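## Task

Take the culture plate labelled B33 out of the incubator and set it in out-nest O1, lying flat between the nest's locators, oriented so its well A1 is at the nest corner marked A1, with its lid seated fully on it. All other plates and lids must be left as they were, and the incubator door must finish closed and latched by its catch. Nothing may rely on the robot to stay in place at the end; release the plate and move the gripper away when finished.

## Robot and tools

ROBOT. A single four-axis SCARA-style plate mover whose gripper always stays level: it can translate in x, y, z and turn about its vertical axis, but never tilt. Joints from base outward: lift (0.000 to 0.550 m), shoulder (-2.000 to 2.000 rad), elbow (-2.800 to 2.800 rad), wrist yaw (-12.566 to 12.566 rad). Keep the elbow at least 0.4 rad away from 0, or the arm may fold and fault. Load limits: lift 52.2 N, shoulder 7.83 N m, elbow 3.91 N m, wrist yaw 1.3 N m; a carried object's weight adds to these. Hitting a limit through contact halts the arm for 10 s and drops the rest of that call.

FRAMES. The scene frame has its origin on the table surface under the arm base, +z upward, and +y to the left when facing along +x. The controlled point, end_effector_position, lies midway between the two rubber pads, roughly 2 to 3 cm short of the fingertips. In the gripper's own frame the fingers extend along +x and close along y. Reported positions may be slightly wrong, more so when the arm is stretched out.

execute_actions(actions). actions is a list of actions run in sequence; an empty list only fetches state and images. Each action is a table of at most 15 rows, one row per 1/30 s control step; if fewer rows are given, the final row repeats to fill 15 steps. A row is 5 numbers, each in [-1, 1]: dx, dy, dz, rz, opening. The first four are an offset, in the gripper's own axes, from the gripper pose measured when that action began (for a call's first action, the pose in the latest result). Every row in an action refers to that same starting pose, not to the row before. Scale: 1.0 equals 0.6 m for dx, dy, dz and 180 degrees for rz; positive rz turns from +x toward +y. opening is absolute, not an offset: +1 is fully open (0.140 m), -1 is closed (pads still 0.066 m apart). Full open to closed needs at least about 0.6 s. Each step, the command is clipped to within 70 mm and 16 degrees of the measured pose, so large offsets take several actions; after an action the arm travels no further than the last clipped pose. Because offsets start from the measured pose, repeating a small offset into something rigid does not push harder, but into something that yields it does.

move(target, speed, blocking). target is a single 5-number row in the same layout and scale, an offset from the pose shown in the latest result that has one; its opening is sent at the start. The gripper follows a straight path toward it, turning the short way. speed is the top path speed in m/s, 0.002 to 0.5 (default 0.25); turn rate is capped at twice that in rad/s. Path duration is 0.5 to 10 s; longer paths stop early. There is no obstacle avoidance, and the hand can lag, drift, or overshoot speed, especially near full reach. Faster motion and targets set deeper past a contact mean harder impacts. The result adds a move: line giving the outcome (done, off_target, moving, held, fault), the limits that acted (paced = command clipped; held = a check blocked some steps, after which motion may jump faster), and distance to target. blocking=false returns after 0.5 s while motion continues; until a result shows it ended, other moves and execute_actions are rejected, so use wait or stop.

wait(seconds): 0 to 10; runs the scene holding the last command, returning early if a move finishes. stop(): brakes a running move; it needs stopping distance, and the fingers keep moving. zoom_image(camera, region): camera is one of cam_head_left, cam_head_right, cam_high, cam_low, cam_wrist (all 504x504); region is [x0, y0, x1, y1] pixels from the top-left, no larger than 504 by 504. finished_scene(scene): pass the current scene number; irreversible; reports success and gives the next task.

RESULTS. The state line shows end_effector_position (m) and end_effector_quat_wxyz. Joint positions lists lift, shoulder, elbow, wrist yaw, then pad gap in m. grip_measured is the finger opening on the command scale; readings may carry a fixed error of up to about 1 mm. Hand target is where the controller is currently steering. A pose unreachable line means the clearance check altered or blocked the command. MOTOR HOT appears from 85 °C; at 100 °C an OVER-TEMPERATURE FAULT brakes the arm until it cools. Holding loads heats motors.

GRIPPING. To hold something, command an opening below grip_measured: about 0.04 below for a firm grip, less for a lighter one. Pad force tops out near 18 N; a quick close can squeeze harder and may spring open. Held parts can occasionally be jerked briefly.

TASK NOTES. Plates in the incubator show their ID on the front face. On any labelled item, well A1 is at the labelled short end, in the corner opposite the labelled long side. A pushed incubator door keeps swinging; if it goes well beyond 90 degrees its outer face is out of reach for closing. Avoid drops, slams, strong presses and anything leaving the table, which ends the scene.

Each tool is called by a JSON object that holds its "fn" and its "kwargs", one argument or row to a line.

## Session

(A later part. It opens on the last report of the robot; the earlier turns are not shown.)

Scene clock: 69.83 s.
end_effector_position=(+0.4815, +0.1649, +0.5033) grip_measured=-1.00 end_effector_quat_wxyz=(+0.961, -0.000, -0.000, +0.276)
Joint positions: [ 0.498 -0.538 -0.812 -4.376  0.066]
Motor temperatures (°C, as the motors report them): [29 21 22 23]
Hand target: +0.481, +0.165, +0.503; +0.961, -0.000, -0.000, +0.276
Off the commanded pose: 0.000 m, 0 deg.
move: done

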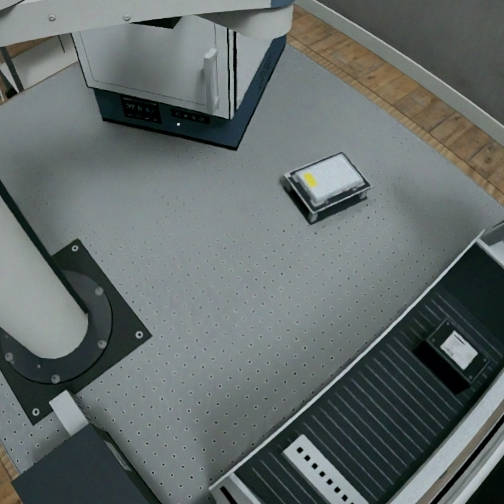

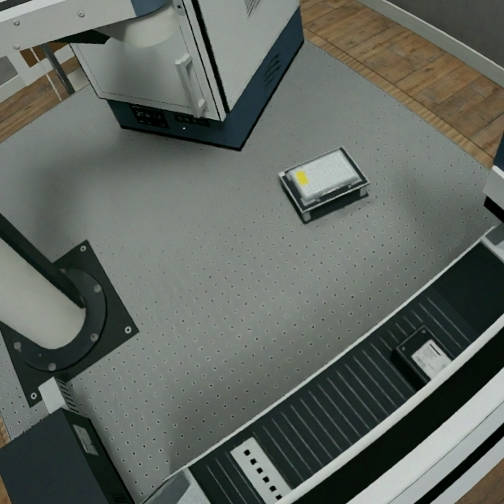

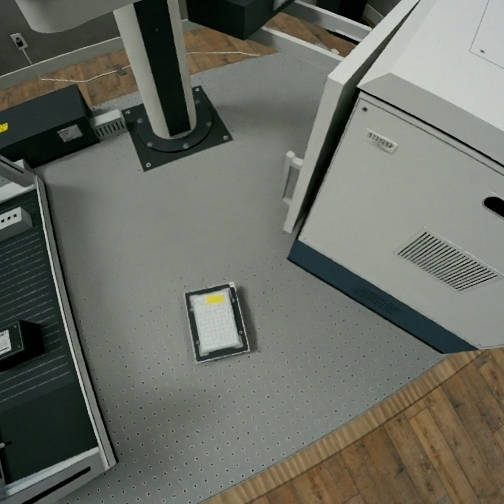

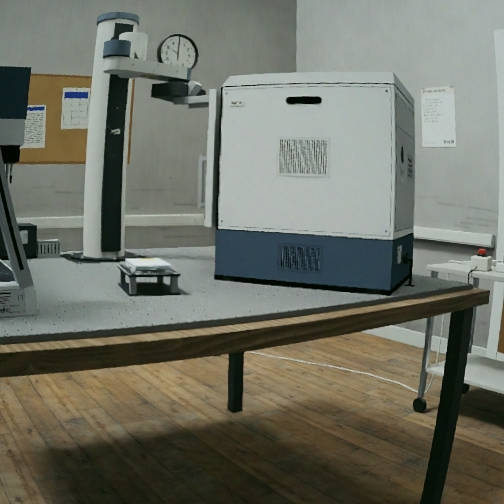

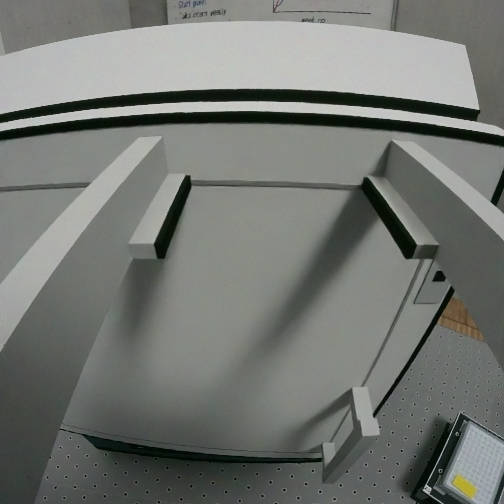

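{"fn": "execute_actions", "kwargs": {
  "actions": []
}}

{"fn": "move", "kwargs": {
  "target": [0.013,0,0,0,-1],
  "speed": 0.03
}}

{"fn": "zoom_image", "kwargs": {
  "camera": "cam_high",
  "region": [290,10,430,150]
}}

Scene clock: 75.53 s.
end_effector_position=(+0.4815, +0.1649, +0.5033) grip_measured=-1.00 end_effector_quat_wxyz=(+0.961, -0.000, -0.000, +0.276)
Joint positions: [ 0.498 -0.538 -0.812 -4.376  0.066]
Motor temperatures (°C, as the motors report them): [29 21 22 23]
Hand target: +0.481, +0.165, +0.503; +0.961, -0.000, -0.000, +0.276
Off the commanded pose: 0.000 m, 0 deg.

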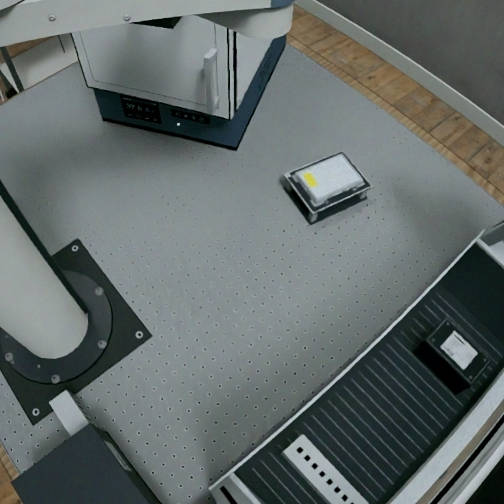

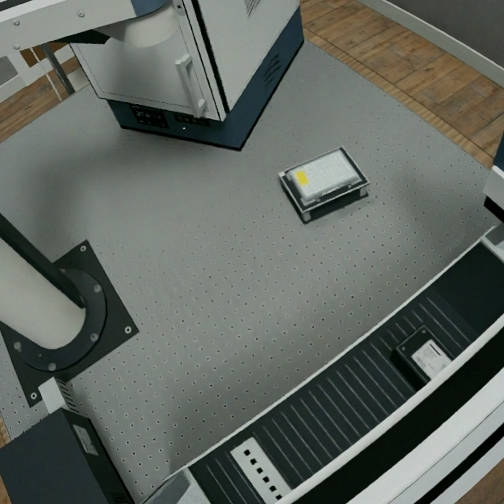

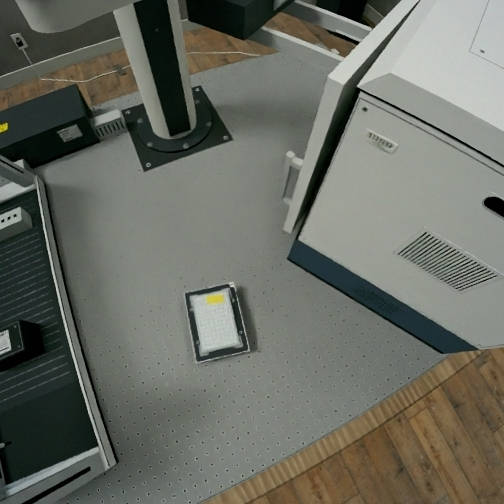

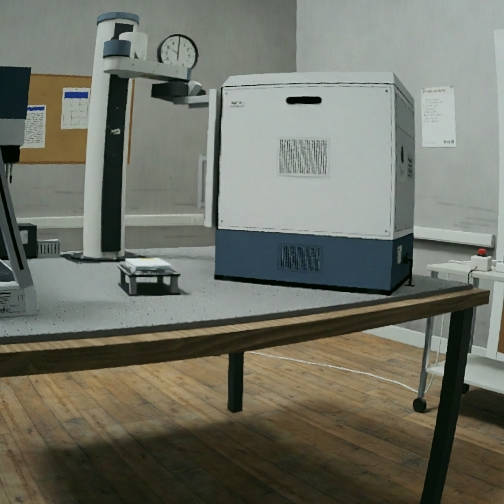

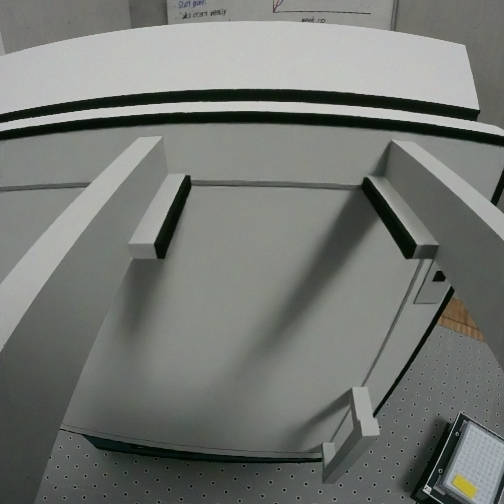

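Scene clock: 76.23 s.
end_effector_position=(+0.4882, +0.1687, +0.5033) grip_measured=-1.00 end_effector_quat_wxyz=(+0.962, -0.000, -0.000, +0.275)
Joint positions: [ 0.498 -0.525 -0.844 -4.357  0.066]
Motor temperatures (°C, as the motors report them): [29 21 22 23]
Hand target: +0.488, +0.169, +0.503; +0.961, -0.000, -0.000, +0.276
Off the commanded pose: 0.000 m, 0 deg.
move: done

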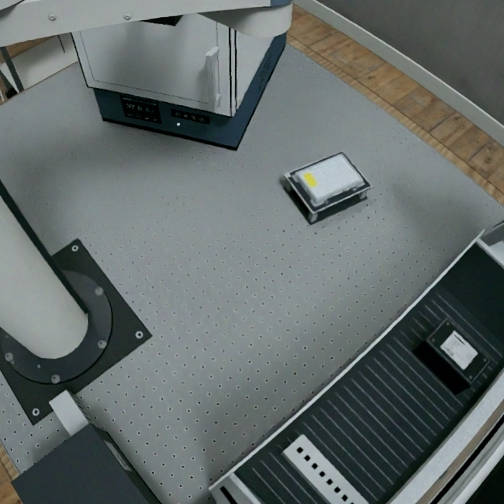

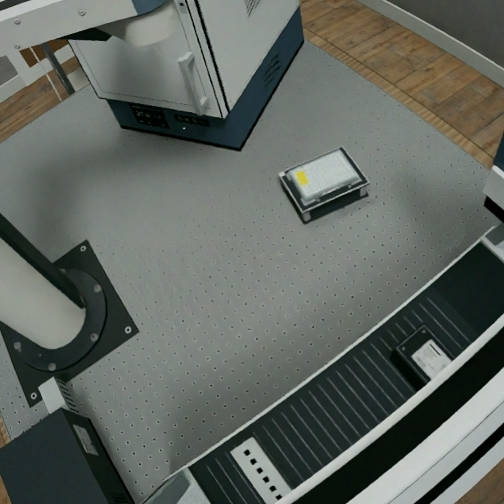

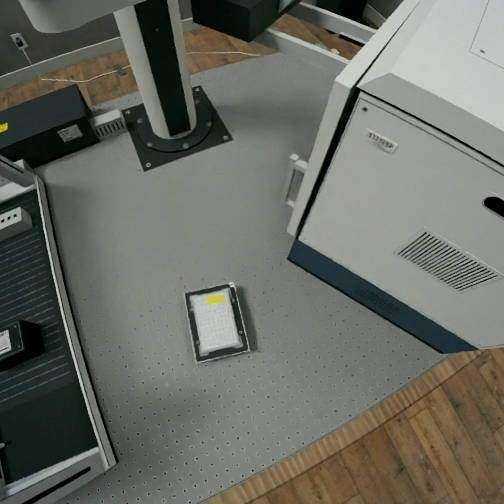

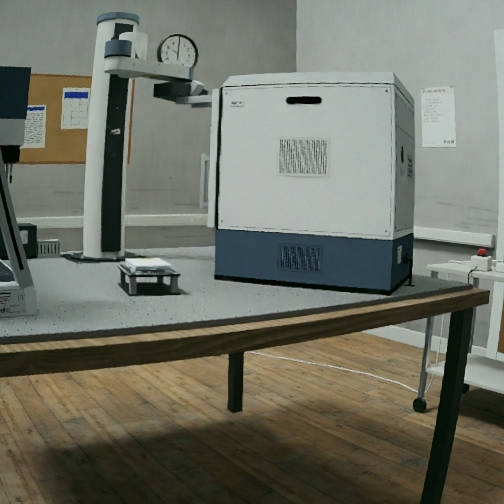

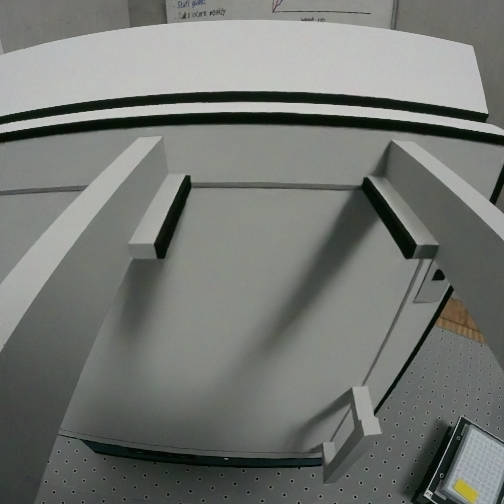

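Region (290, 10, 430, 150) of cam_high's 504x504 image, scaled by 3.600, with more detail than that image has.

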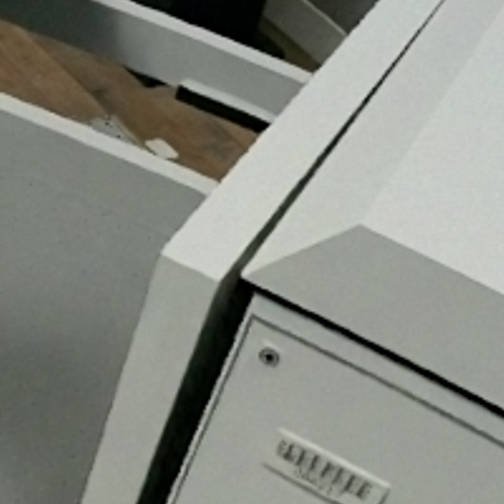

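{"fn": "move", "kwargs": {
  "target": [0.004,0,0,0,-1],
  "speed": 0.02
}}

{"fn": "zoom_image", "kwargs": {
  "camera": "cam_high",
  "region": [290,10,430,150]
}}

Scene clock: 79.23 s.
end_effector_position=(+0.4902, +0.1698, +0.5033) grip_measured=-1.00 end_effector_quat_wxyz=(+0.962, -0.000, -0.000, +0.275)
Joint positions: [ 0.498 -0.522 -0.854 -4.351  0.066]
Motor temperatures (°C, as the motors report them): [29 21 22 23]
Hand target: +0.490, +0.170, +0.503; +0.962, -0.000, -0.000, +0.275
Off the commanded pose: 0.000 m, 0 deg.
move: done

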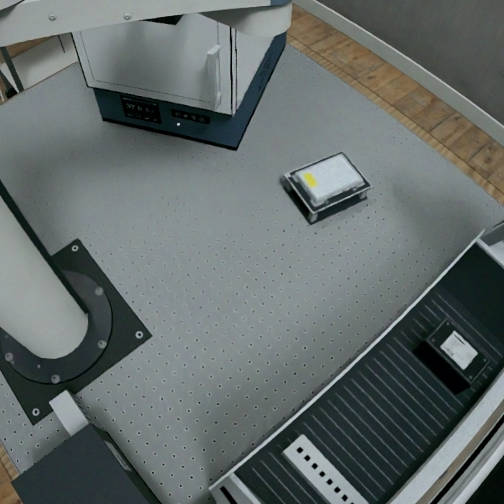

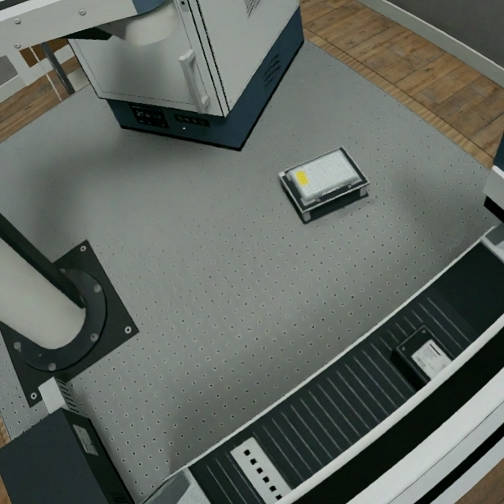

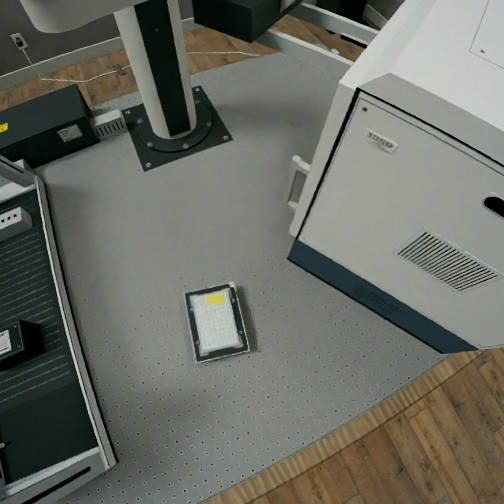

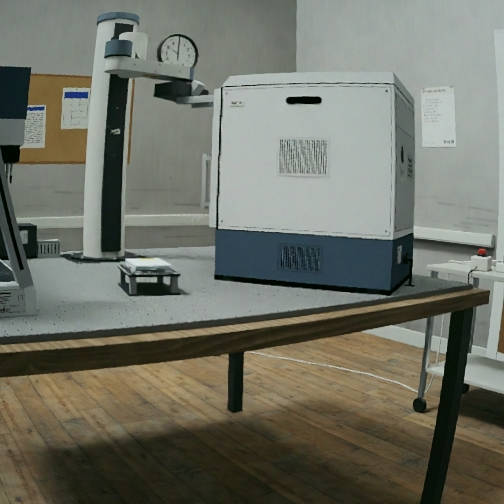

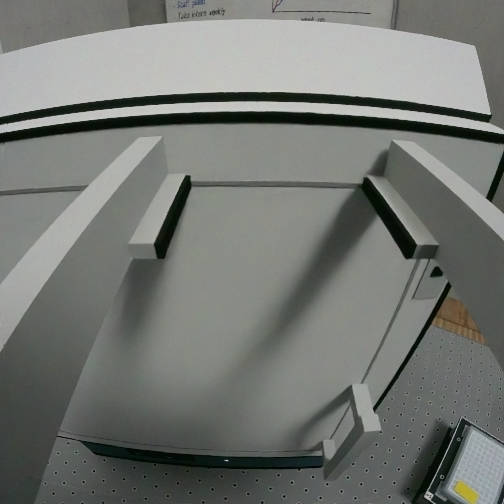

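Region (290, 10, 430, 150) of cam_high's 504x504 image, scaled by 3.600, with more detail than that image has.

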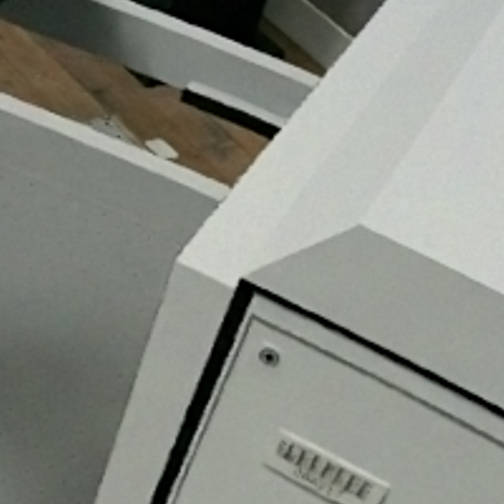

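{"fn": "move", "kwargs": {
  "target": [-0.12,-0.12,0,0,-1]
}}

{"fn": "zoom_image", "kwargs": {
  "camera": "cam_high",
  "region": [290,10,430,150]
}}

Scene clock: 84.47 s.
end_effector_position=(+0.4671, +0.0705, +0.5033) grip_measured=-1.00 end_effector_quat_wxyz=(+0.962, -0.000, -0.000, +0.274)
Joint positions: [ 0.498 -1.039 -0.662 -4.026  0.066]
Motor temperatures (°C, as the motors report them): [29 21 22 23]
Hand target: +0.467, +0.071, +0.503; +0.962, -0.000, -0.000, +0.275
Off the commanded pose: 0.000 m, 0 deg.
move: done

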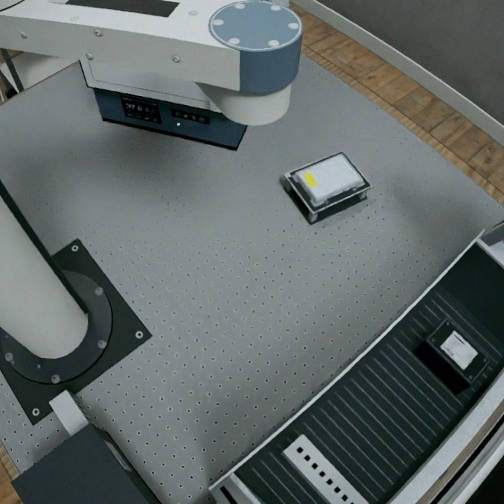

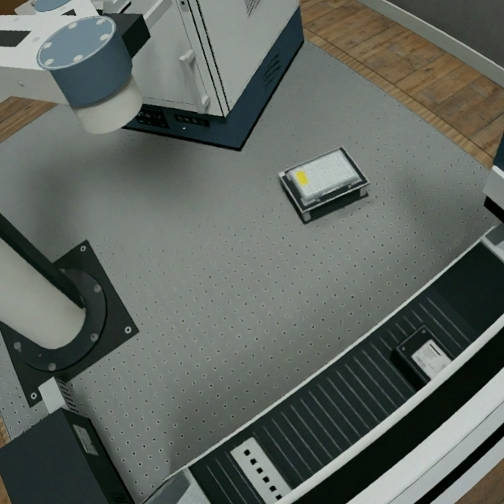

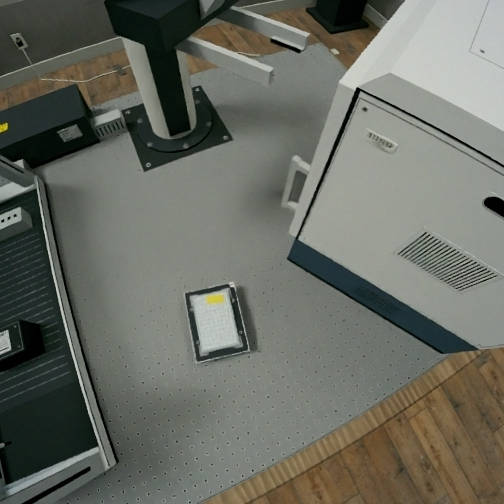

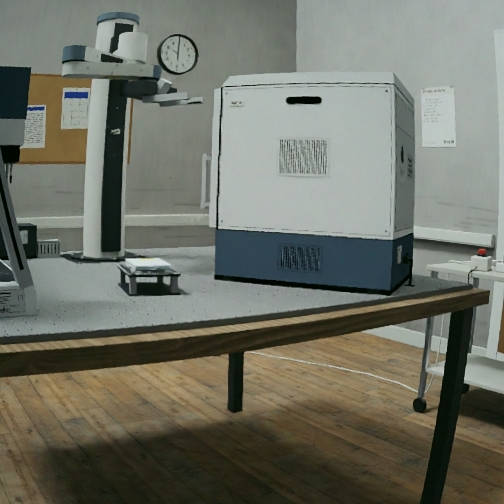

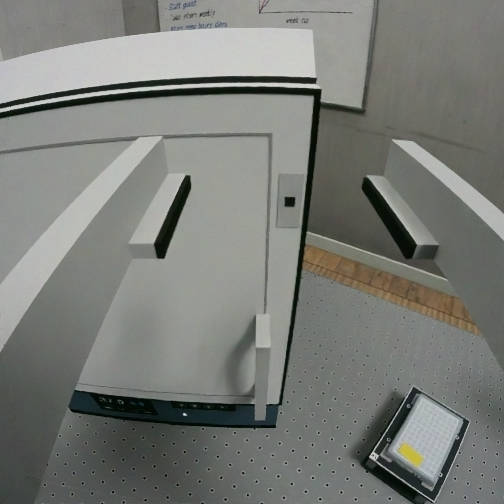

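Region (290, 10, 430, 150) of cam_high's 504x504 image, scaled by 3.600, with more detail than that image has.

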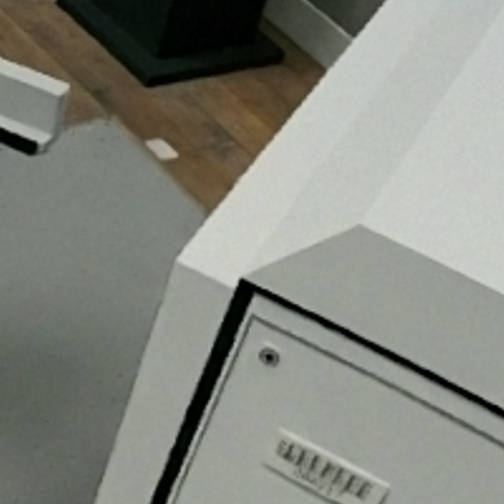

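{"fn": "finished_scene", "kwargs": {
  "scene": 2
}}

The scene is finished: the task was done.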